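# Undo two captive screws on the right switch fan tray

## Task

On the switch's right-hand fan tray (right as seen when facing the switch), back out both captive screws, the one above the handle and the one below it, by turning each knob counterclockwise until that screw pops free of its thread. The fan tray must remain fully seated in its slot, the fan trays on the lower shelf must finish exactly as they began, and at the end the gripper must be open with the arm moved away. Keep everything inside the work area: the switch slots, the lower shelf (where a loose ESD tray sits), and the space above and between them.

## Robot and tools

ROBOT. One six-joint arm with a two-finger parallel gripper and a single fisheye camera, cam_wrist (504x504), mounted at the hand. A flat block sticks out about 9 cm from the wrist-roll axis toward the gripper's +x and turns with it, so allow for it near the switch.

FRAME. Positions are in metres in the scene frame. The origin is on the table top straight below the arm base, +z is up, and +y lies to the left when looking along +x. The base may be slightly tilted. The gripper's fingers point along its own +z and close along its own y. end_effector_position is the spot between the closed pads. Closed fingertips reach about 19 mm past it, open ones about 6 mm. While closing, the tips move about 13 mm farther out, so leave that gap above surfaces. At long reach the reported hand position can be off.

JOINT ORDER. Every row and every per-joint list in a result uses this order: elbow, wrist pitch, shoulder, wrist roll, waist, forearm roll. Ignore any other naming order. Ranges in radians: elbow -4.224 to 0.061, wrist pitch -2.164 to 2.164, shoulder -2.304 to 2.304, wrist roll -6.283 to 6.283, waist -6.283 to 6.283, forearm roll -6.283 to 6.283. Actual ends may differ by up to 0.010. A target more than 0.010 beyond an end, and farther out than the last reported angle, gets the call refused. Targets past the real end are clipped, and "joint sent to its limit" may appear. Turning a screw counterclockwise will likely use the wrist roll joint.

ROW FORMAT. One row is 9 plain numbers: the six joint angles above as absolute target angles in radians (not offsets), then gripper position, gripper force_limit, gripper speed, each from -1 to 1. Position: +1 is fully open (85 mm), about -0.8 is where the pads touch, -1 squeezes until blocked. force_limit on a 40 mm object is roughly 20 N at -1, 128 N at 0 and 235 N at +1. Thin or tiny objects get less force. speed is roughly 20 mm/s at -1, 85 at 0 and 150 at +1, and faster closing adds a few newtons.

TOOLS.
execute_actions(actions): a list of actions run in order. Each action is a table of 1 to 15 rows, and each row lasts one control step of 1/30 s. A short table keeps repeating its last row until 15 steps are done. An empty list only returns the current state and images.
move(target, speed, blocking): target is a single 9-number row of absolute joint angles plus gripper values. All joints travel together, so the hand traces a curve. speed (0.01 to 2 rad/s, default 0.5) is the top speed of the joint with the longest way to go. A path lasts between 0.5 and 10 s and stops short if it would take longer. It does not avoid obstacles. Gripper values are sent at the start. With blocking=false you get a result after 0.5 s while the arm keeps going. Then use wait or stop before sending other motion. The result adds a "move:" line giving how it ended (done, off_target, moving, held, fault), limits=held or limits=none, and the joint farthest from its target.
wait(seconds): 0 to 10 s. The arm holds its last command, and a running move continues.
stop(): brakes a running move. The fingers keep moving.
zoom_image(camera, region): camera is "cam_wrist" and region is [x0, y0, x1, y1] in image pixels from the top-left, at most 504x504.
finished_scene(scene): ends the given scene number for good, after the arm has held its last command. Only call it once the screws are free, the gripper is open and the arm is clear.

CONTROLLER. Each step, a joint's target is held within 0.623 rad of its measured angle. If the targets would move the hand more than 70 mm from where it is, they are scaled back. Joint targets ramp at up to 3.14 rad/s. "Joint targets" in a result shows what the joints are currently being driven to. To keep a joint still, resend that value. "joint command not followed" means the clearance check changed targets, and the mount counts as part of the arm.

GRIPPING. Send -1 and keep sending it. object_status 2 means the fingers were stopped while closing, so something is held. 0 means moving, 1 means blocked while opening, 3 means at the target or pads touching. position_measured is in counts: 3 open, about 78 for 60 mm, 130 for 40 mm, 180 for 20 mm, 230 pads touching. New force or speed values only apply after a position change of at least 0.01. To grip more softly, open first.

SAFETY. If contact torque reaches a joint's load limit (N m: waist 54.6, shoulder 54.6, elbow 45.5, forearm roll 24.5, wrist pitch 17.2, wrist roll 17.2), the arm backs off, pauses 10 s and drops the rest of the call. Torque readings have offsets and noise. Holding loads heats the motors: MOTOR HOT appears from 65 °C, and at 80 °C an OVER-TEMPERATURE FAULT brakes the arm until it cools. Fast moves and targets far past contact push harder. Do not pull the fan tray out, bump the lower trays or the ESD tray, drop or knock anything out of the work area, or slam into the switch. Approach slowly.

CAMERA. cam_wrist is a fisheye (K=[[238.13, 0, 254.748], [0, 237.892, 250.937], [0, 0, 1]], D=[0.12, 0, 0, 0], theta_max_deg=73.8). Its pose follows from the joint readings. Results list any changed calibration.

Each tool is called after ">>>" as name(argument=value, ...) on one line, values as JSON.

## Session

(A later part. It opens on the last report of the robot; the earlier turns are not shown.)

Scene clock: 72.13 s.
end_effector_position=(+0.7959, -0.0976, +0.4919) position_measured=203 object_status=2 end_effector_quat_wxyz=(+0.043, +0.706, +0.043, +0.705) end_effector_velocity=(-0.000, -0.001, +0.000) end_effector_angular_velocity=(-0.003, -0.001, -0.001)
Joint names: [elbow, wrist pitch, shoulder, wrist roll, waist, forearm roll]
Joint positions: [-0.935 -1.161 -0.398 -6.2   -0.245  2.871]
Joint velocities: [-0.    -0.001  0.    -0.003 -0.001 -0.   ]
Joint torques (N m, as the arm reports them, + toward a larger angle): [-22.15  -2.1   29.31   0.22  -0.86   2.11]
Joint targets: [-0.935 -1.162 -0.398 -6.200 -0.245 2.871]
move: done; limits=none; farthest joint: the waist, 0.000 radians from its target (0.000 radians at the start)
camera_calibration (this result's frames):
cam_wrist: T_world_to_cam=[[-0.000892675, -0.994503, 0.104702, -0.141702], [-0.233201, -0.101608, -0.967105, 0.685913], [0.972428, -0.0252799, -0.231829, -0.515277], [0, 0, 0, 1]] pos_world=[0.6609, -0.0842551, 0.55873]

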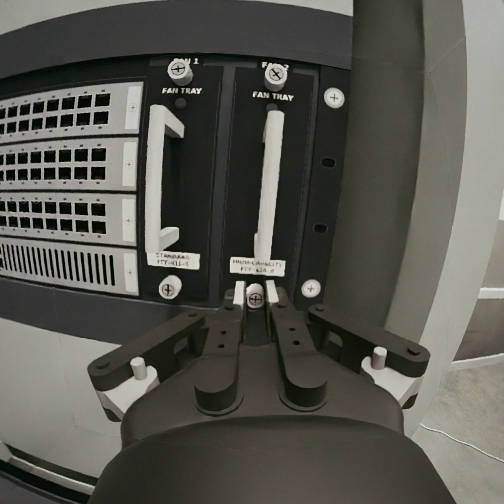

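>>> execute_actions(actions=[
[[-0.93455,-1.16163,-0.39793,-6.2,-0.24533,2.87122,-0.42,-0.5,0.5],[-0.93455,-1.16163,-0.39793,-6.2,-0.24533,2.87122,-0.42,-0.5,0.5],[-0.93455,-1.16163,-0.39793,-6.2,-0.24533,2.87122,-0.42,-0.5,0.5],[-0.93455,-1.16163,-0.39793,-6.2,-0.24533,2.87122,-0.42,-0.5,0.5],[-0.93455,-1.16163,-0.39793,-6.2,-0.24533,2.87122,-0.42,-0.5,0.5],[-0.93455,-1.16163,-0.39793,-6.2,-0.24533,2.87122,-0.42,-0.5,0.5],[-0.9393,-1.1598,-0.4009,6.2,-0.2445,2.8719,-0.42,-0.5,0.5]],
[[-0.9393,-1.1598,-0.4009,6.2,-0.2445,2.8719,-0.42,-0.5,0.5]],
[[-0.9393,-1.1598,-0.4009,6.2,-0.2445,2.8719,-0.42,-0.5,0.5]],
[[-0.9393,-1.1598,-0.4009,6.2,-0.2445,2.8719,-0.42,-0.5,0.5]],
[[-0.9393,-1.1598,-0.4009,6.2,-0.2445,2.8719,-0.42,-0.5,0.5]],
[[-0.9393,-1.1598,-0.4009,6.2,-0.2445,2.8719,-0.42,-0.5,0.5]],
[[-0.9393,-1.1598,-0.4009,6.2,-0.2445,2.8719,-0.42,-0.5,0.5]],
[[-0.9393,-1.1598,-0.4009,6.2,-0.2445,2.8719,-0.42,-0.5,0.5]],
[[-0.9393,-1.1598,-0.4009,6.2,-0.2445,2.8719,-0.42,-0.5,0.5]],
[[-0.9393,-1.1598,-0.4009,6.2,-0.2445,2.8719,-0.42,-0.5,0.5]],
[[-0.9393,-1.1598,-0.4009,6.2,-0.2445,2.8719,-1,-0.5,0.5]]
])

>>> move(target=[-0.93731, -1.16057, -0.39966, 0.0, -0.24485, 2.87162, -1, -0.5, 0.5], speed=2.0)

>>> zoom_image(camera="cam_wrist", region=[150, 180, 360, 350])

Scene clock: 78.93 s.
end_effector_position=(+0.7975, -0.0975, +0.4920) position_measured=202 object_status=2 end_effector_quat_wxyz=(+0.102, +0.700, +0.102, +0.699) end_effector_velocity=(+0.000, -0.000, +0.000) end_effector_angular_velocity=(+0.001, -0.001, -0.000)
Joint names: [elbow, wrist pitch, shoulder, wrist roll, waist, forearm roll]
Joint positions: [-0.939 -1.16  -0.401  6.2   -0.245  2.872]
Joint velocities: [-0.001  0.    -0.     0.001 -0.    -0.   ]
Joint torques (N m, as the arm reports them, + toward a larger angle): [-26.2   -1.99  28.09   0.18   0.16   1.54]
Joint targets: [-0.939 -1.160 -0.401 6.200 -0.244 2.872]
camera_calibration (this result's frames):
cam_wrist: T_world_to_cam=[[-0.000532466, -0.963334, 0.268304, -0.219374], [-0.232949, -0.260803, -0.936865, 0.655776], [0.972489, -0.0630001, -0.224269, -0.524265], [0, 0, 0, 1]] pos_world=[0.662488, -0.073331, 0.555657]

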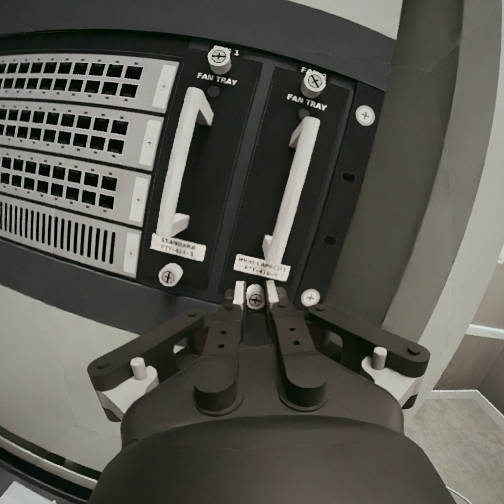

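Scene clock: 82.97 s.
end_effector_position=(+0.7969, -0.0976, +0.4918) position_measured=202 object_status=2 end_effector_quat_wxyz=(+0.073, +0.704, +0.072, +0.703) end_effector_velocity=(+0.000, -0.000, +0.000) end_effector_angular_velocity=(-0.001, -0.001, -0.000)
Joint names: [elbow, wrist pitch, shoulder, wrist roll, waist, forearm roll]
Joint positions: [-0.937 -1.16  -0.4    0.    -0.245  2.872]
Joint velocities: [-0.    -0.     0.    -0.001 -0.     0.   ]
Joint torques (N m, as the arm reports them, + toward a larger angle): [-26.72  -2.05  28.34   0.35   0.44   1.58]
Joint targets: [-0.937 -1.161 -0.400 0.000 -0.245 2.872]
move: done; limits=none; farthest joint: the waist, 0.000 radians from its target (0.000 radians at the start)
camera_calibration (this result's frames):
cam_wrist: T_world_to_cam=[[-0.000813283, -0.982362, 0.186989, -0.181083], [-0.233408, -0.181638, -0.955264, 0.672593], [0.972379, -0.0444216, -0.229143, -0.519361], [0, 0, 0, 1]] pos_world=[0.661857, -0.0787914, 0.557356]

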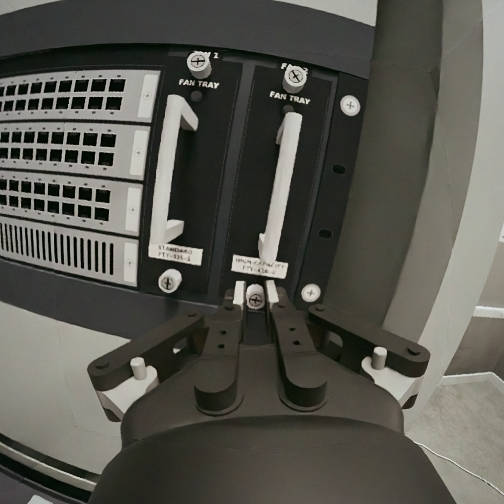

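Region (150, 180, 360, 350) of cam_wrist's 504x504 image, scaled by 2.400, with more detail than that image has; it fills the top 408 rows of this view, and the rest is white.

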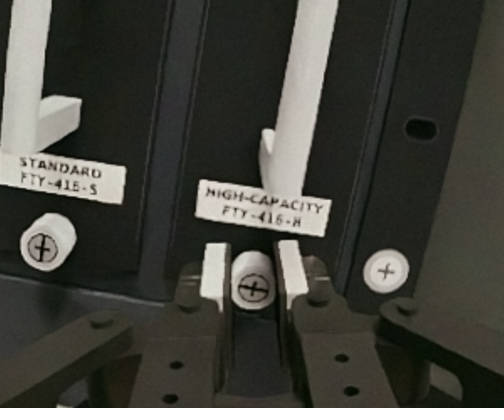

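>>> execute_actions(actions=[
[[-0.93731, -1.16057, -0.39966, 0.0, -0.24485, 2.87162, -0.42, -0.5, 0.5]]
])

>>> zoom_image(camera="cam_wrist", region=[150, 180, 360, 350])

Scene clock: 85.17 s.
end_effector_position=(+0.7969, -0.0975, +0.4920) position_measured=182 object_status=3 end_effector_quat_wxyz=(+0.073, +0.704, +0.072, +0.703) end_effector_velocity=(-0.000, +0.001, -0.000) end_effector_angular_velocity=(+0.001, +0.000, +0.001)
Joint names: [elbow, wrist pitch, shoulder, wrist roll, waist, forearm roll]
Joint positions: [-0.937 -1.161 -0.4   -0.    -0.245  2.872]
Joint velocities: [ 0.    -0.     0.     0.001  0.001 -0.   ]
Joint torques (N m, as the arm reports them, + toward a larger angle): [-25.8   -2.29  26.09   0.08  -1.01   1.  ]
Joint targets: [-0.937 -1.161 -0.400 0.000 -0.245 2.872]
camera_calibration (this result's frames):
cam_wrist: T_world_to_cam=[[-0.000641298, -0.982309, 0.187269, -0.181272], [-0.23291, -0.181972, -0.955322, 0.672399], [0.972498, -0.0442294, -0.228673, -0.519652], [0, 0, 0, 1]] pos_world=[0.661853, -0.0786915, 0.557473]

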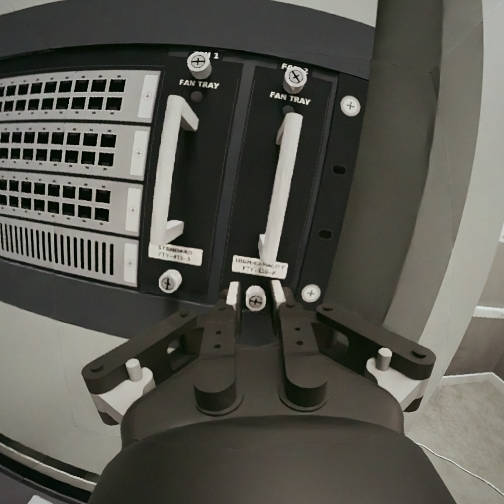

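Region (150, 180, 360, 350) of cam_wrist's 504x504 image, scaled by 2.400, with more detail than that image has; it fills the top 408 rows of this view, and the rest is white.

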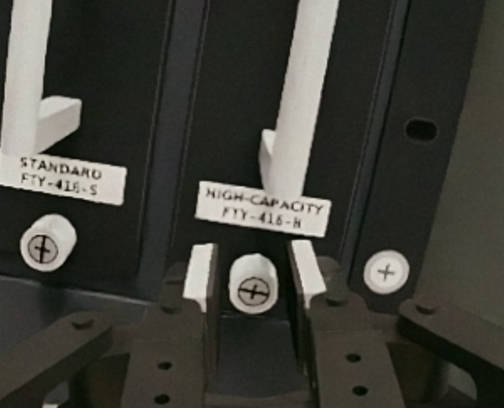

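>>> execute_actions(actions=[
[[-0.93731, -1.16057, -0.39966, 0.0, -0.24485, 2.87162, -1, -0.5, 0.5]],
[[-0.9393,-1.1598,-0.4009,0.0,-0.2445,2.8719,-1,-0.5,0.5]],
[[-0.9393,-1.1598,-0.4009,0.0,-0.2445,2.8719,-1,-0.5,0.5]]
])

>>> zoom_image(camera="cam_wrist", region=[150, 180, 360, 350])

Scene clock: 87.23 s.
end_effector_position=(+0.7976, -0.0975, +0.4920) position_measured=202 object_status=2 end_effector_quat_wxyz=(+0.073, +0.704, +0.072, +0.703) end_effector_velocity=(+0.000, +0.001, +0.000) end_effector_angular_velocity=(+0.001, -0.001, +0.003)
Joint names: [elbow, wrist pitch, shoulder, wrist roll, waist, forearm roll]
Joint positions: [-0.939 -1.16  -0.401  0.    -0.245  2.872]
Joint velocities: [ 0.    -0.001 -0.     0.001  0.001 -0.001]
Joint torques (N m, as the arm reports them, + toward a larger angle): [-26.39  -2.14  26.76   0.27   0.18   0.9 ]
Joint targets: [-0.939 -1.160 -0.401 0.000 -0.244 2.872]
camera_calibration (this result's frames):
cam_wrist: T_world_to_cam=[[-0.000634195, -0.982304, 0.187292, -0.181278], [-0.23296, -0.181994, -0.955305, 0.672556], [0.972486, -0.0442373, -0.228722, -0.520283], [0, 0, 0, 1]] pos_world=[0.662532, -0.0786854, 0.557448]

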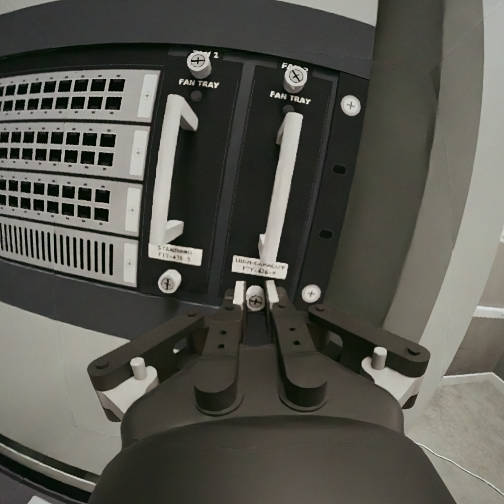

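Region (150, 180, 360, 350) of cam_wrist's 504x504 image, scaled by 2.400, with more detail than that image has; it fills the top 408 rows of this view, and the rest is white.

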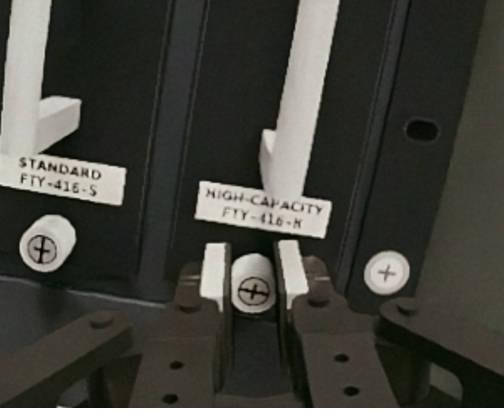

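>>> execute_actions(actions=[
[[-0.9393,-1.1598,-0.4009,0.0,-0.2445,2.8719,-0.42,-0.5,0.5]]
])

>>> move(target=[-0.80, -1.204, -0.306, 1.6, -0.27, 2.85, -0.42, -0.5, 0.5], speed=2.0)

>>> move(target=[-0.888, -0.9123, -0.0767, 4.2, -0.2995, 2.7555, -0.2, -0.5, 0.5], speed=2.0)

>>> move(target=[-0.985, -0.8883, -0.1541, 6.2, -0.2787, 2.7753, -0.2, -0.5, 0.5], speed=2.0)

>>> zoom_image(camera="cam_wrist", region=[150, 180, 360, 350])

Scene clock: 91.40 s.
end_effector_position=(+0.7976, -0.0975, +0.4920) position_measured=182 object_status=3 end_effector_quat_wxyz=(+0.073, +0.704, +0.072, +0.703) end_effector_velocity=(-0.000, -0.001, -0.000) end_effector_angular_velocity=(+0.000, +0.000, -0.001)
Joint names: [elbow, wrist pitch, shoulder, wrist roll, waist, forearm roll]
Joint positions: [-0.939 -1.16  -0.401  0.    -0.244  2.872]
Joint velocities: [ 0.     0.    -0.     0.    -0.001  0.001]
Joint torques (N m, as the arm reports them, + toward a larger angle): [-26.09  -2.12  28.21  -0.08   0.5    0.97]
Joint targets: [-0.939 -1.160 -0.401 0.000 -0.244 2.872]
camera_calibration (this result's frames):
cam_wrist: T_world_to_cam=[[-0.000633114, -0.982303, 0.187299, -0.181283], [-0.232919, -0.182002, -0.955313, 0.67255], [0.972496, -0.0442302, -0.228682, -0.520315], [0, 0, 0, 1]] pos_world=[0.662539, -0.0786831, 0.557464]

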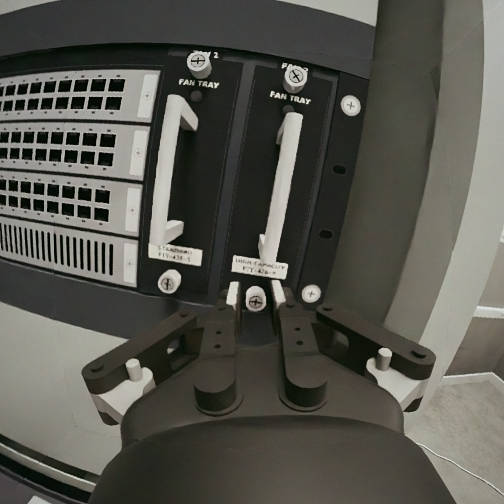

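Scene clock: 93.13 s.
end_effector_position=(+0.7483, -0.0968, +0.4946) position_measured=182 object_status=3 end_effector_quat_wxyz=(-0.453, +0.543, -0.455, +0.542) end_effector_velocity=(-0.000, +0.001, +0.000) end_effector_angular_velocity=(+0.002, -0.000, +0.001)
Joint names: [elbow, wrist pitch, shoulder, wrist roll, waist, forearm roll]
Joint positions: [-0.8   -1.204 -0.306  1.6   -0.27   2.85 ]
Joint velocities: [ 0.    -0.001  0.     0.003  0.001 -0.   ]
Joint torques (N m, as the arm reports them, + toward a larger angle): [-25.37  -2.16  25.43   0.13   1.23   1.01]
Joint targets: [-0.800 -1.204 -0.306 1.600 -0.270 2.850]
move: done; limits=none; farthest joint: the waist, 0.000 radians from its target (0.026 radians at the start)
camera_calibration (this result's frames):
cam_wrist: T_world_to_cam=[[-0.00349544, -0.158457, -0.98736, 0.481797], [-0.230618, 0.960878, -0.15339, 0.375932], [0.973038, 0.227167, -0.0399017, -0.539234], [0, 0, 0, 1]] pos_world=[0.613077, -0.162385, 0.511855]

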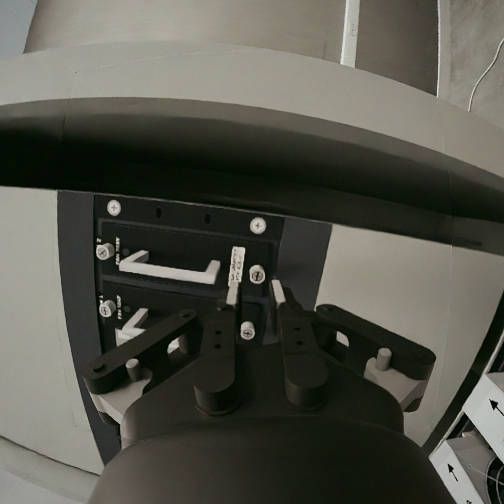

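Scene clock: 95.40 s.
end_effector_position=(+0.7507, -0.0970, +0.6323) position_measured=154 object_status=3 end_effector_quat_wxyz=(+0.662, +0.247, +0.663, +0.246) end_effector_velocity=(+0.000, +0.001, +0.000) end_effector_angular_velocity=(+0.002, +0.000, +0.001)
Joint names: [elbow, wrist pitch, shoulder, wrist roll, waist, forearm roll]
Joint positions: [-0.888 -0.912 -0.077  4.2   -0.299  2.756]
Joint velocities: [-0.     0.     0.     0.002  0.001 -0.001]
Joint torques (N m, as the arm reports them, + toward a larger angle): [-28.7   -2.24  21.25   0.2    1.12   1.13]
Joint targets: [-0.888 -0.912 -0.077 4.200 -0.299 2.755]
move: done; limits=none; farthest joint: the waist, 0.000 radians from its target (0.030 radians at the start)
camera_calibration (this result's frames):
cam_wrist: T_world_to_cam=[[0.000888405, 0.745505, 0.666499, -0.343644], [-0.230187, -0.648449, 0.725622, -0.31441], [0.973146, -0.154064, 0.17103, -0.706517], [0, 0, 0, 1]] pos_world=[0.615476, -0.0565396, 0.578017]

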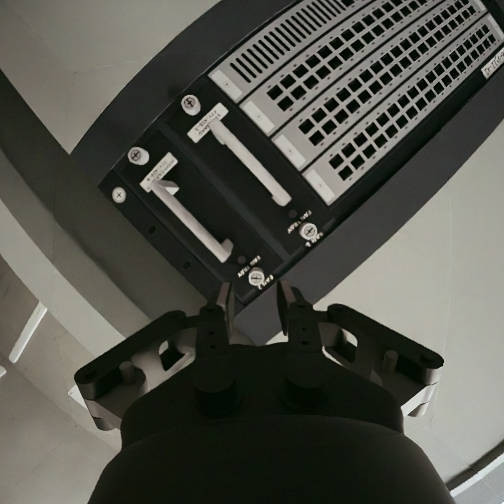

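Scene clock: 97.37 s.
end_effector_position=(+0.7859, -0.0976, +0.6331) position_measured=154 object_status=3 end_effector_quat_wxyz=(+0.147, +0.692, +0.148, +0.691) end_effector_velocity=(+0.000, -0.001, -0.001) end_effector_angular_velocity=(+0.002, +0.002, -0.001)
Joint names: [elbow, wrist pitch, shoulder, wrist roll, waist, forearm roll]
Joint positions: [-0.985 -0.888 -0.154  6.2   -0.279  2.775]
Joint velocities: [-0.     0.002 -0.001  0.002 -0.001 -0.   ]
Joint torques (N m, as the arm reports them, + toward a larger angle): [-29.53  -2.    22.59   0.29   1.17   1.52]
Joint targets: [-0.985 -0.888 -0.154 6.200 -0.279 2.775]
move: done; limits=none; farthest joint: the waist, 0.000 radians from its target (0.021 radians at the start)
camera_calibration (this result's frames):
cam_wrist: T_world_to_cam=[[0.00063358, -0.919817, 0.392346, -0.332485], [-0.23296, -0.381687, -0.894452, 0.746642], [0.972486, -0.0908343, -0.214523, -0.490141], [0, 0, 0, 1]] pos_world=[0.650804, -0.065364, 0.693138]

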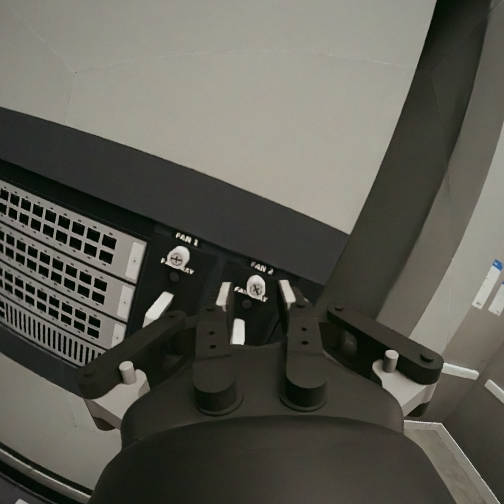

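Region (150, 180, 360, 350) of cam_wrist's 504x504 image, scaled by 2.400, with more detail than that image has; it fills the top 408 rows of this view, and the rest is white.

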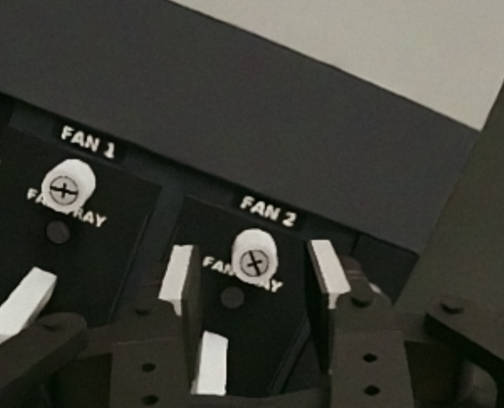

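>>> move(target=[-1.01958, -0.87807, -0.17946, 6.2, -0.27179, 2.78125, -0.2, -0.5, 0.5], speed=0.08)

>>> execute_actions(actions=[
[[-1.01958, -0.87807, -0.17946, 6.2, -0.27179, 2.78125, -1, -0.5, 0.5]],
[[-1.01958, -0.87807, -0.17946, 6.2, -0.27179, 2.78125, -1, -0.5, 0.5]]
])

>>> zoom_image(camera="cam_wrist", region=[150, 180, 360, 350])

Scene clock: 99.63 s.
end_effector_position=(+0.7978, -0.0974, +0.6340) position_measured=154 object_status=3 end_effector_quat_wxyz=(+0.147, +0.692, +0.147, +0.691) end_effector_velocity=(+0.001, -0.000, +0.000) end_effector_angular_velocity=(+0.001, -0.001, -0.000)
Joint names: [elbow, wrist pitch, shoulder, wrist roll, waist, forearm roll]
Joint positions: [-1.019 -0.878 -0.179  6.2   -0.272  2.781]
Joint velocities: [-0.002  0.    -0.001  0.     0.     0.001]
Joint torques (N m, as the arm reports them, + toward a larger angle): [-29.2   -2.14  27.3    0.05  -1.14   1.44]
Joint targets: [-1.020 -0.878 -0.179 6.200 -0.272 2.781]
move: done; limits=none; farthest joint: the waist, 0.000 radians from its target (0.007 radians at the start)
camera_calibration (this result's frames):
cam_wrist: T_world_to_cam=[[0.000555015, -0.92068, 0.390318, -0.33148], [-0.232763, -0.379717, -0.895342, 0.750889], [0.972533, -0.0903547, -0.214511, -0.501547], [0, 0, 0, 1]] pos_world=[0.662734, -0.065379, 0.694097]

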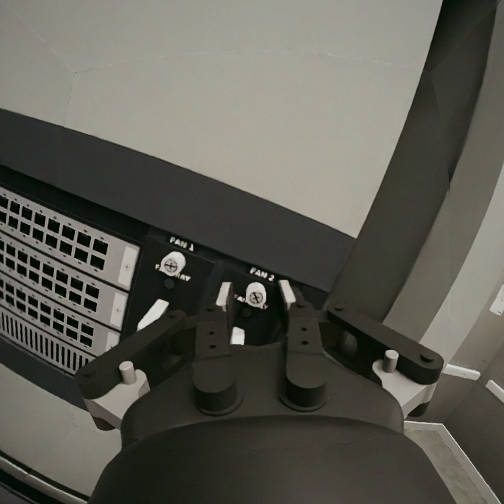

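Scene clock: 100.63 s.
end_effector_position=(+0.7978, -0.0976, +0.6341) position_measured=203 object_status=2 end_effector_quat_wxyz=(+0.147, +0.692, +0.147, +0.691) end_effector_velocity=(+0.000, +0.001, -0.000) end_effector_angular_velocity=(+0.000, -0.000, +0.001)
Joint names: [elbow, wrist pitch, shoulder, wrist roll, waist, forearm roll]
Joint positions: [-1.02  -0.878 -0.179  6.2   -0.272  2.781]
Joint velocities: [ 0.    -0.001 -0.     0.     0.001 -0.001]
Joint torques (N m, as the arm reports them, + toward a larger angle): [-31.14  -2.    20.54   0.21   6.97  -1.14]
Joint targets: [-1.020 -0.878 -0.179 6.200 -0.272 2.781]
camera_calibration (this result's frames):
cam_wrist: T_world_to_cam=[[0.000271166, -0.920705, 0.39026, -0.33138], [-0.232726, -0.379603, -0.8954, 0.750932], [0.972542, -0.0905808, -0.214375, -0.501691], [0, 0, 0, 1]] pos_world=[0.662767, -0.0654906, 0.694159]

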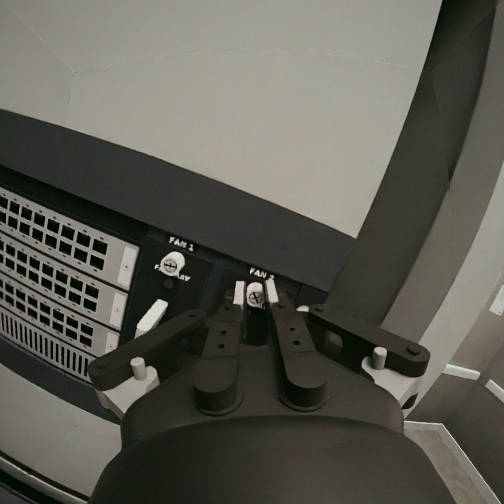

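Region (150, 180, 360, 350) of cam_wrist's 504x504 image, scaled by 2.400, with more detail than that image has; it fills the top 408 rows of this view, and the rest is white.

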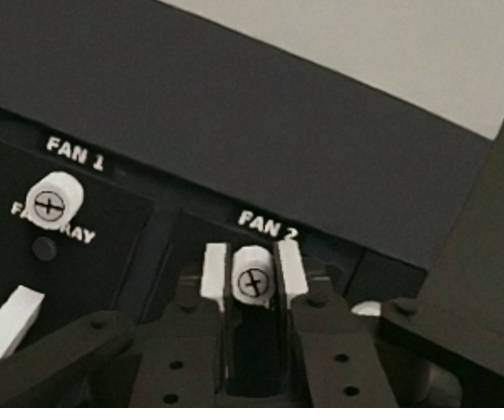

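>>> move(target=[-1.01956, -0.87719, -0.17846, 4.6, -0.2725, 2.78075, -1, -0.5, 0.5], speed=2.0)

Scene clock: 102.93 s.
end_effector_position=(+0.7977, -0.0978, +0.6349) position_measured=203 object_status=2 end_effector_quat_wxyz=(+0.598, +0.377, +0.599, +0.376) end_effector_velocity=(+0.000, +0.000, -0.000) end_effector_angular_velocity=(-0.002, -0.000, +0.001)
Joint names: [elbow, wrist pitch, shoulder, wrist roll, waist, forearm roll]
Joint positions: [-1.02  -0.878 -0.178  4.6   -0.273  2.781]
Joint velocities: [ 0.    -0.    -0.    -0.002  0.    -0.   ]
Joint torques (N m, as the arm reports them, + toward a larger angle): [-23.87  -0.65  17.15   0.12  11.65  -4.31]
Joint targets: [-1.020 -0.877 -0.178 4.600 -0.272 2.781]
move: done; limits=none; farthest joint: the waist, 0.000 radians from its target (0.001 radians at the start)
camera_calibration (this result's frames):
cam_wrist: T_world_to_cam=[[0.000630528, 0.417506, 0.908674, -0.530496], [-0.231509, -0.883927, 0.406297, -0.125222], [0.972833, -0.210622, 0.096099, -0.710457], [0, 0, 0, 1]] pos_world=[0.6625, -0.0388394, 0.601199]

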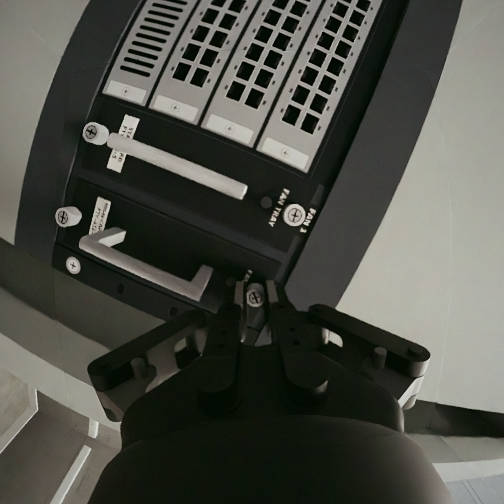

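>>> execute_actions(actions=[
[[-1.01956, -0.87719, -0.17846, 4.6, -0.2725, 2.78075, -0.45, -0.5, 0.5],[-1.01956, -0.87719, -0.17846, 4.6, -0.2725, 2.78075, -0.45, -0.5, 0.5],[-1.01956, -0.87719, -0.17846, 4.6, -0.2725, 2.78075, -0.45, -0.5, 0.5],[-1.02112, -0.87483, -0.17753, 4.6, -0.2718, 2.7799, -0.45, -0.5, 0.5]],
[[-1.02112, -0.87483, -0.17753, 4.6, -0.2718, 2.7799, -0.45, -0.5, 0.5],[-1.02112, -0.87483, -0.17753, 4.6, -0.2718, 2.7799, -0.45, -0.5, 0.5],[-1.02112, -0.87483, -0.17753, 4.6, -0.2718, 2.7799, -0.45, -0.5, 0.5],[-1.02112, -0.87483, -0.17753, 4.6, -0.2718, 2.7799, -1, -0.5, 0.5]],
[[-1.02112, -0.87483, -0.17753, 4.6, -0.2718, 2.7799, -1, -0.5, 0.5]]
])

>>> zoom_image(camera="cam_wrist", region=[150, 180, 360, 350])

Scene clock: 105.87 s.
end_effector_position=(+0.7979, -0.0973, +0.6354) position_measured=202 object_status=2 end_effector_quat_wxyz=(+0.598, +0.376, +0.599, +0.376) end_effector_velocity=(+0.000, +0.001, -0.001) end_effector_angular_velocity=(+0.001, +0.001, +0.000)
Joint names: [elbow, wrist pitch, shoulder, wrist roll, waist, forearm roll]
Joint positions: [-1.021 -0.875 -0.178  4.6   -0.272  2.78 ]
Joint velocities: [ 0.     0.001 -0.     0.001  0.001  0.001]
Joint torques (N m, as the arm reports them, + toward a larger angle): [-33.91  -2.49  24.7    0.16   2.66   1.59]
Joint targets: [-1.021 -0.875 -0.178 4.600 -0.272 2.780]
camera_calibration (this result's frames):
cam_wrist: T_world_to_cam=[[0.00152244, 0.418627, 0.908157, -0.531434], [-0.230549, -0.883546, 0.407668, -0.126525], [0.97306, -0.209995, 0.0951688, -0.710141], [0, 0, 0, 1]] pos_world=[0.662648, -0.0384448, 0.601789]

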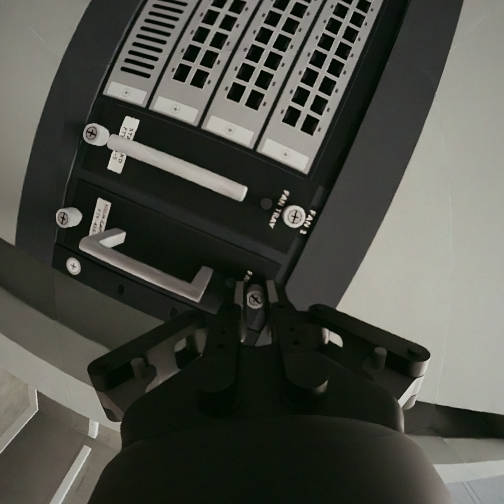

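Region (150, 180, 360, 350) of cam_wrist's 504x504 image, scaled by 2.400, with more detail than that image has; it fills the top 408 rows of this view, and the rest is white.

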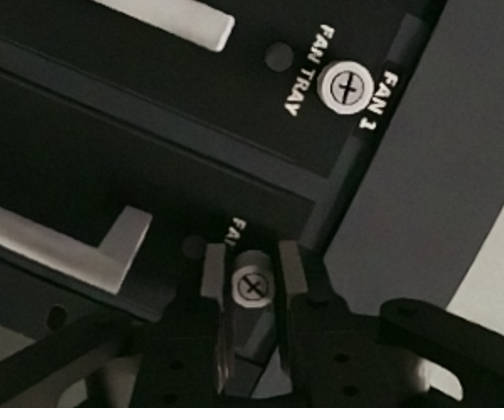

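>>> move(target=[-1.0168, -0.87672, -0.17498, -6.2, -0.27281, 2.77949, -1, -0.5, 0.5], speed=2.0)

>>> zoom_image(camera="cam_wrist", region=[150, 180, 360, 350])

Scene clock: 112.90 s.
end_effector_position=(+0.7965, -0.0974, +0.6352) position_measured=202 object_status=2 end_effector_quat_wxyz=(+0.089, +0.702, +0.089, +0.701) end_effector_velocity=(-0.000, -0.000, +0.000) end_effector_angular_velocity=(-0.003, -0.000, -0.000)
Joint names: [elbow, wrist pitch, shoulder, wrist roll, waist, forearm roll]
Joint positions: [-1.017 -0.877 -0.175 -6.2   -0.273  2.779]
Joint velocities: [-0.    -0.     0.    -0.002 -0.    -0.   ]
Joint torques (N m, as the arm reports them, + toward a larger angle): [-28.96  -1.95  23.78   0.12  -1.07   2.75]
Joint targets: [-1.017 -0.877 -0.175 -6.200 -0.273 2.779]
move: done; limits=none; farthest joint: the waist, 0.000 radians from its target (0.001 radians at the start)
camera_calibration (this result's frames):
cam_wrist: T_world_to_cam=[[0.000376308, -0.972262, 0.233896, -0.237442], [-0.232823, -0.227553, -0.945523, 0.798406], [0.972519, -0.0541005, -0.22645, -0.488898], [0, 0, 0, 1]] pos_world=[0.661439, -0.0756252, 0.699736]

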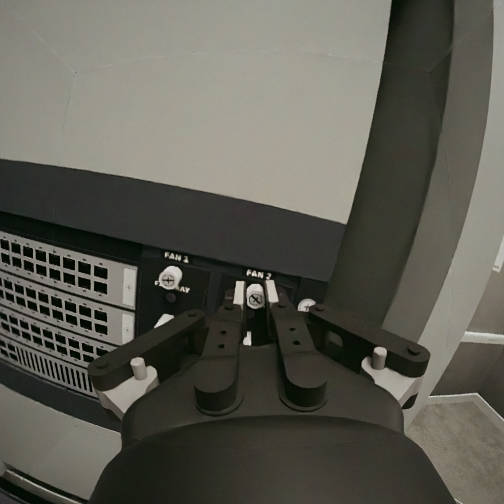

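Region (150, 180, 360, 350) of cam_wrist's 504x504 image, scaled by 2.400, with more detail than that image has; it fills the top 408 rows of this view, and the rest is white.

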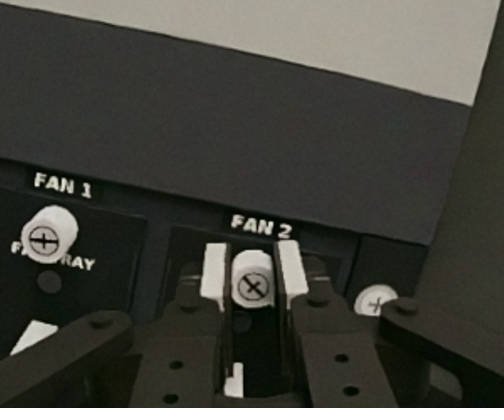

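>>> execute_actions(actions=[
[[-1.0168,-0.87672,-0.17498,-6.2,-0.27281,2.77949,-0.42,-0.5,0.5],[-1.0168,-0.87672,-0.17498,-6.2,-0.27281,2.77949,-0.42,-0.5,0.5],[-1.0168,-0.87672,-0.17498,-6.2,-0.27281,2.77949,-0.42,-0.5,0.5],[-1.0168,-0.87672,-0.17498,-6.2,-0.27281,2.77949,-0.42,-0.5,0.5],[-1.0168,-0.87672,-0.17498,-6.2,-0.27281,2.77949,-0.42,-0.5,0.5],[-1.0168,-0.87672,-0.17498,-6.2,-0.27281,2.77949,-0.42,-0.5,0.5],[-1.01958,-0.87603,-0.17719,6.2,-0.27222,2.78006,-0.42,-0.5,0.5]],
[[-1.01958,-0.87603,-0.17719,6.2,-0.27222,2.78006,-0.42,-0.5,0.5]],
[[-1.01958,-0.87603,-0.17719,6.2,-0.27222,2.78006,-0.42,-0.5,0.5]],
[[-1.01958,-0.87603,-0.17719,6.2,-0.27222,2.78006,-0.42,-0.5,0.5]],
[[-1.01958,-0.87603,-0.17719,6.2,-0.27222,2.78006,-0.42,-0.5,0.5]],
[[-1.01958,-0.87603,-0.17719,6.2,-0.27222,2.78006,-0.42,-0.5,0.5]],
[[-1.01958,-0.87603,-0.17719,6.2,-0.27222,2.78006,-0.42,-0.5,0.5]],
[[-1.01958,-0.87603,-0.17719,6.2,-0.27222,2.78006,-0.42,-0.5,0.5]],
[[-1.01958,-0.87603,-0.17719,6.2,-0.27222,2.78006,-0.42,-0.5,0.5]],
[[-1.01958,-0.87603,-0.17719,6.2,-0.27222,2.78006,-0.42,-0.5,0.5]],
[[-1.01958,-0.87603,-0.17719,6.2,-0.27222,2.78006,-1,-0.5,0.5]]
])

>>> move(target=[-1.01574, -0.87698, -0.17414, -6.2, -0.27303, 2.77928, -1, -0.5, 0.5], speed=2.0)

>>> zoom_image(camera="cam_wrist", region=[150, 180, 360, 350])

>>> execute_actions(actions=[
[[-1.01574, -0.87698, -0.17414, -6.2, -0.27303, 2.77928, -0.42, -0.5, 0.5]]
])

>>> zoom_image(camera="cam_wrist", region=[150, 180, 360, 350])

Scene clock: 119.23 s.
end_effector_position=(+0.7974, -0.0974, +0.6352) position_measured=203 object_status=2 end_effector_quat_wxyz=(+0.147, +0.692, +0.147, +0.691) end_effector_velocity=(+0.000, +0.000, +0.000) end_effector_angular_velocity=(-0.000, +0.000, +0.001)
Joint names: [elbow, wrist pitch, shoulder, wrist roll, waist, forearm roll]
Joint positions: [-1.019 -0.876 -0.177  6.2   -0.272  2.78 ]
Joint velocities: [-0.     0.    -0.     0.     0.001 -0.   ]
Joint torques (N m, as the arm reports them, + toward a larger angle): [-31.86  -1.96  24.36   0.12  -0.02   2.11]
Joint targets: [-1.020 -0.876 -0.177 6.200 -0.272 2.780]
camera_calibration (this result's frames):
cam_wrist: T_world_to_cam=[[0.000599334, -0.920101, 0.391681, -0.332738], [-0.232724, -0.381055, -0.894783, 0.751327], [0.972543, -0.0906172, -0.214358, -0.501079], [0, 0, 0, 1]] pos_world=[0.662372, -0.065262, 0.695192]

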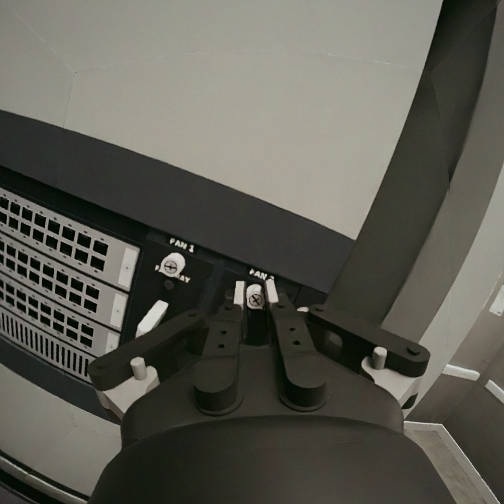

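Scene clock: 126.37 s.
end_effector_position=(+0.7961, -0.0975, +0.6352) position_measured=203 object_status=2 end_effector_quat_wxyz=(+0.089, +0.702, +0.089, +0.701) end_effector_velocity=(+0.000, +0.001, -0.000) end_effector_angular_velocity=(-0.001, +0.000, +0.001)
Joint names: [elbow, wrist pitch, shoulder, wrist roll, waist, forearm roll]
Joint positions: [-1.016 -0.877 -0.174 -6.2   -0.273  2.779]
Joint velocities: [ 0.     0.    -0.    -0.001  0.001 -0.   ]
Joint torques (N m, as the arm reports them, + toward a larger angle): [-30.33  -2.03  22.07   0.21  -0.23   1.31]
Joint targets: [-1.016 -0.877 -0.174 -6.200 -0.273 2.779]
move: done; limits=none; farthest joint: the waist, 0.000 radians from its target (0.001 radians at the start)
camera_calibration (this result's frames):
cam_wrist: T_world_to_cam=[[0.000281283, -0.972246, 0.233962, -0.237461], [-0.232966, -0.227589, -0.945479, 0.79835], [0.972485, -0.0542393, -0.226564, -0.488453], [0, 0, 0, 1]] pos_world=[0.661068, -0.0756682, 0.699715]

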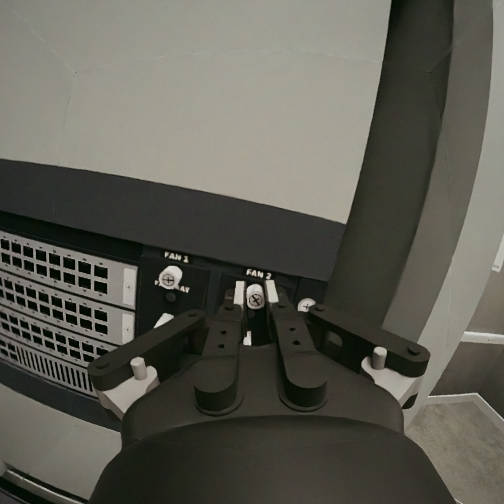

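Region (150, 180, 360, 350) of cam_wrist's 504x504 image, scaled by 2.400, with more detail than that image has; it fills the top 408 rows of this view, and the rest is white.

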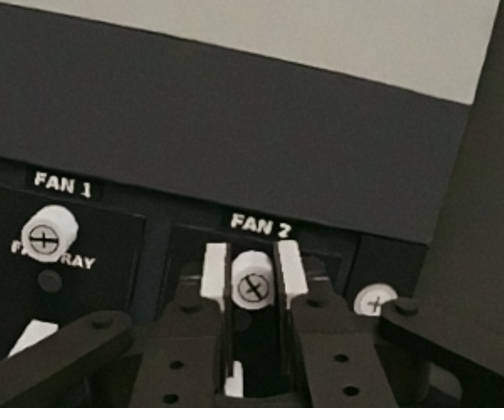

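Scene clock: 126.87 s.
end_effector_position=(+0.7961, -0.0974, +0.6352) position_measured=182 object_status=3 end_effector_quat_wxyz=(+0.089, +0.702, +0.090, +0.701) end_effector_velocity=(+0.000, +0.001, +0.000) end_effector_angular_velocity=(+0.000, -0.001, +0.001)
Joint names: [elbow, wrist pitch, shoulder, wrist roll, waist, forearm roll]
Joint positions: [-1.016 -0.877 -0.174 -6.2   -0.273  2.779]
Joint velocities: [ 0.    -0.001  0.    -0.     0.001  0.001]
Joint torques (N m, as the arm reports them, + toward a larger angle): [-30.34  -2.25  22.16   0.14   0.4    2.01]
Joint targets: [-1.016 -0.877 -0.174 -6.200 -0.273 2.779]
camera_calibration (this result's frames):
cam_wrist: T_world_to_cam=[[0.000331063, -0.97219, 0.234194, -0.237617], [-0.232877, -0.22783, -0.945443, 0.798268], [0.972506, -0.0542255, -0.226476, -0.488517], [0, 0, 0, 1]] pos_world=[0.661063, -0.0756295, 0.699728]

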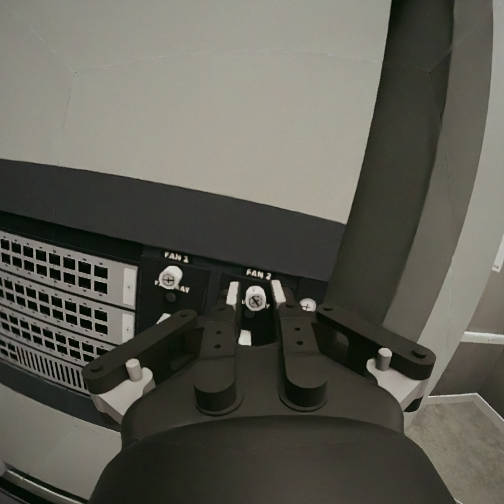

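Region (150, 180, 360, 350) of cam_wrist's 504x504 image, scaled by 2.400, with more detail than that image has; it fills the top 408 rows of this view, and the rest is white.

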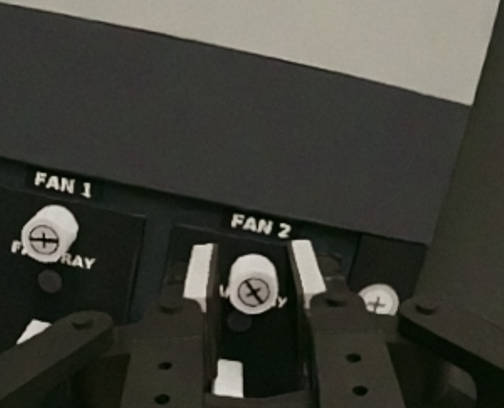

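>>> move(target=[-0.888, -0.9123, -0.0767, -6.2, -0.2995, 2.7555, -0.42, -0.5, 0.5], speed=0.4)

>>> move(target=[-0.546, -1.226, -0.062, -6.049, -0.334, 2.783, 1, -0.5, 0.5], speed=0.6)

>>> zoom_image(camera="cam_wrist", region=[180, 135, 310, 290])

Scene clock: 128.37 s.
end_effector_position=(+0.7508, -0.0970, +0.6324) position_measured=182 object_status=3 end_effector_quat_wxyz=(+0.092, +0.702, +0.093, +0.700) end_effector_velocity=(-0.001, +0.001, -0.000) end_effector_angular_velocity=(+0.000, -0.000, +0.001)
Joint names: [elbow, wrist pitch, shoulder, wrist roll, waist, forearm roll]
Joint positions: [-0.888 -0.912 -0.077 -6.2   -0.299  2.756]
Joint velocities: [ 0.002 -0.001  0.002  0.001  0.    -0.001]
Joint torques (N m, as the arm reports them, + toward a larger angle): [-29.71  -2.16  22.96   0.12   0.66   1.53]
Joint targets: [-0.888 -0.912 -0.077 -6.200 -0.299 2.755]
move: done; limits=none; farthest joint: the waist, 0.000 radians from its target (0.026 radians at the start)
camera_calibration (this result's frames):
cam_wrist: T_world_to_cam=[[0.000513983, -0.970011, 0.243062, -0.242037], [-0.23288, -0.236495, -0.943312, 0.782961], [0.972505, -0.0561193, -0.226017, -0.445565], [0, 0, 0, 1]] pos_world=[0.615775, -0.0746171, 0.696701]

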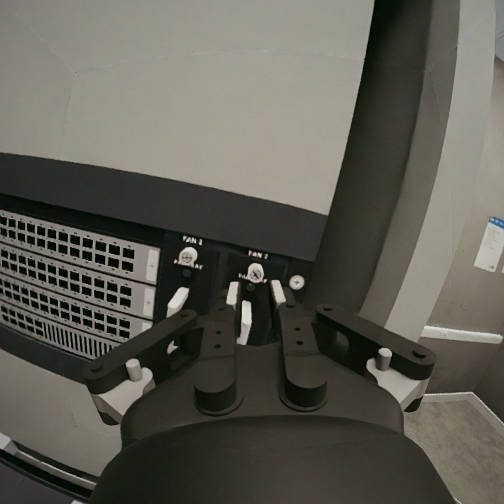

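Scene clock: 129.57 s.
end_effector_position=(+0.6510, -0.0902, +0.5203) position_measured=3 object_status=3 end_effector_quat_wxyz=(-0.001, +0.707, -0.000, +0.707) end_effector_velocity=(-0.001, +0.000, -0.001) end_effector_angular_velocity=(+0.002, +0.001, +0.000)
Joint names: [elbow, wrist pitch, shoulder, wrist roll, waist, forearm roll]
Joint positions: [-0.546 -1.226 -0.062 -6.049 -0.334  2.783]
Joint velocities: [ 0.003 -0.002  0.     0.001 -0.    -0.   ]
Joint torques (N m, as the arm reports them, + toward a larger angle): [-24.87  -2.17  17.88   0.09   0.78   1.11]
Joint targets: [-0.546 -1.226 -0.062 -6.049 -0.334 2.783]
move: done; limits=none; farthest joint: the waist, 0.000 radians from its target (0.035 radians at the start)
camera_calibration (this result's frames):
cam_wrist: T_world_to_cam=[[0.000225397, -0.999829, -0.018476, -0.0745657], [-0.231765, 0.0179207, -0.972607, 0.693007], [0.972772, 0.00450132, -0.231721, -0.365133], [0, 0, 0, 1]] pos_world=[0.515822, -0.0853286, 0.588037]

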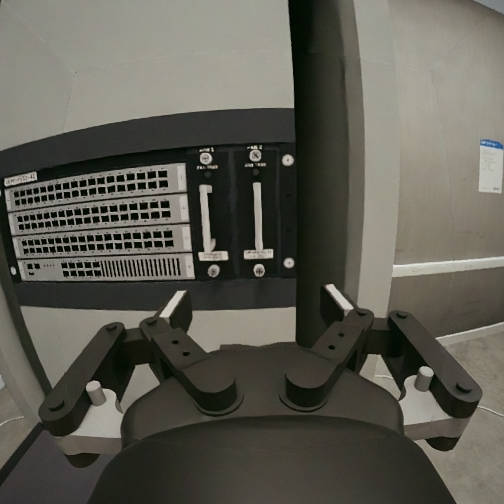

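Region (180, 135, 310, 290) of cam_wrist's 504x504 image, scaled by 3.252, with more detail than that image has; it fills the left 423 columns of this view, and the rest is white.

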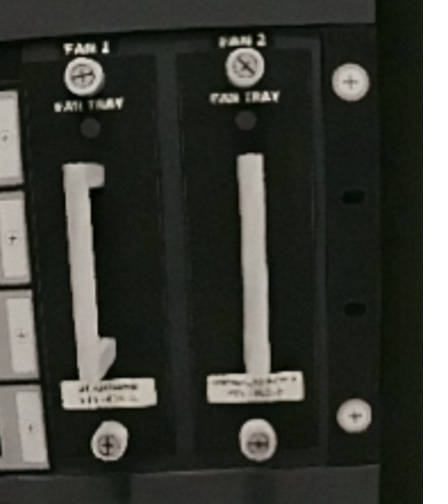

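>>> finished_scene(scene=1)

The scene is finished: the task was done.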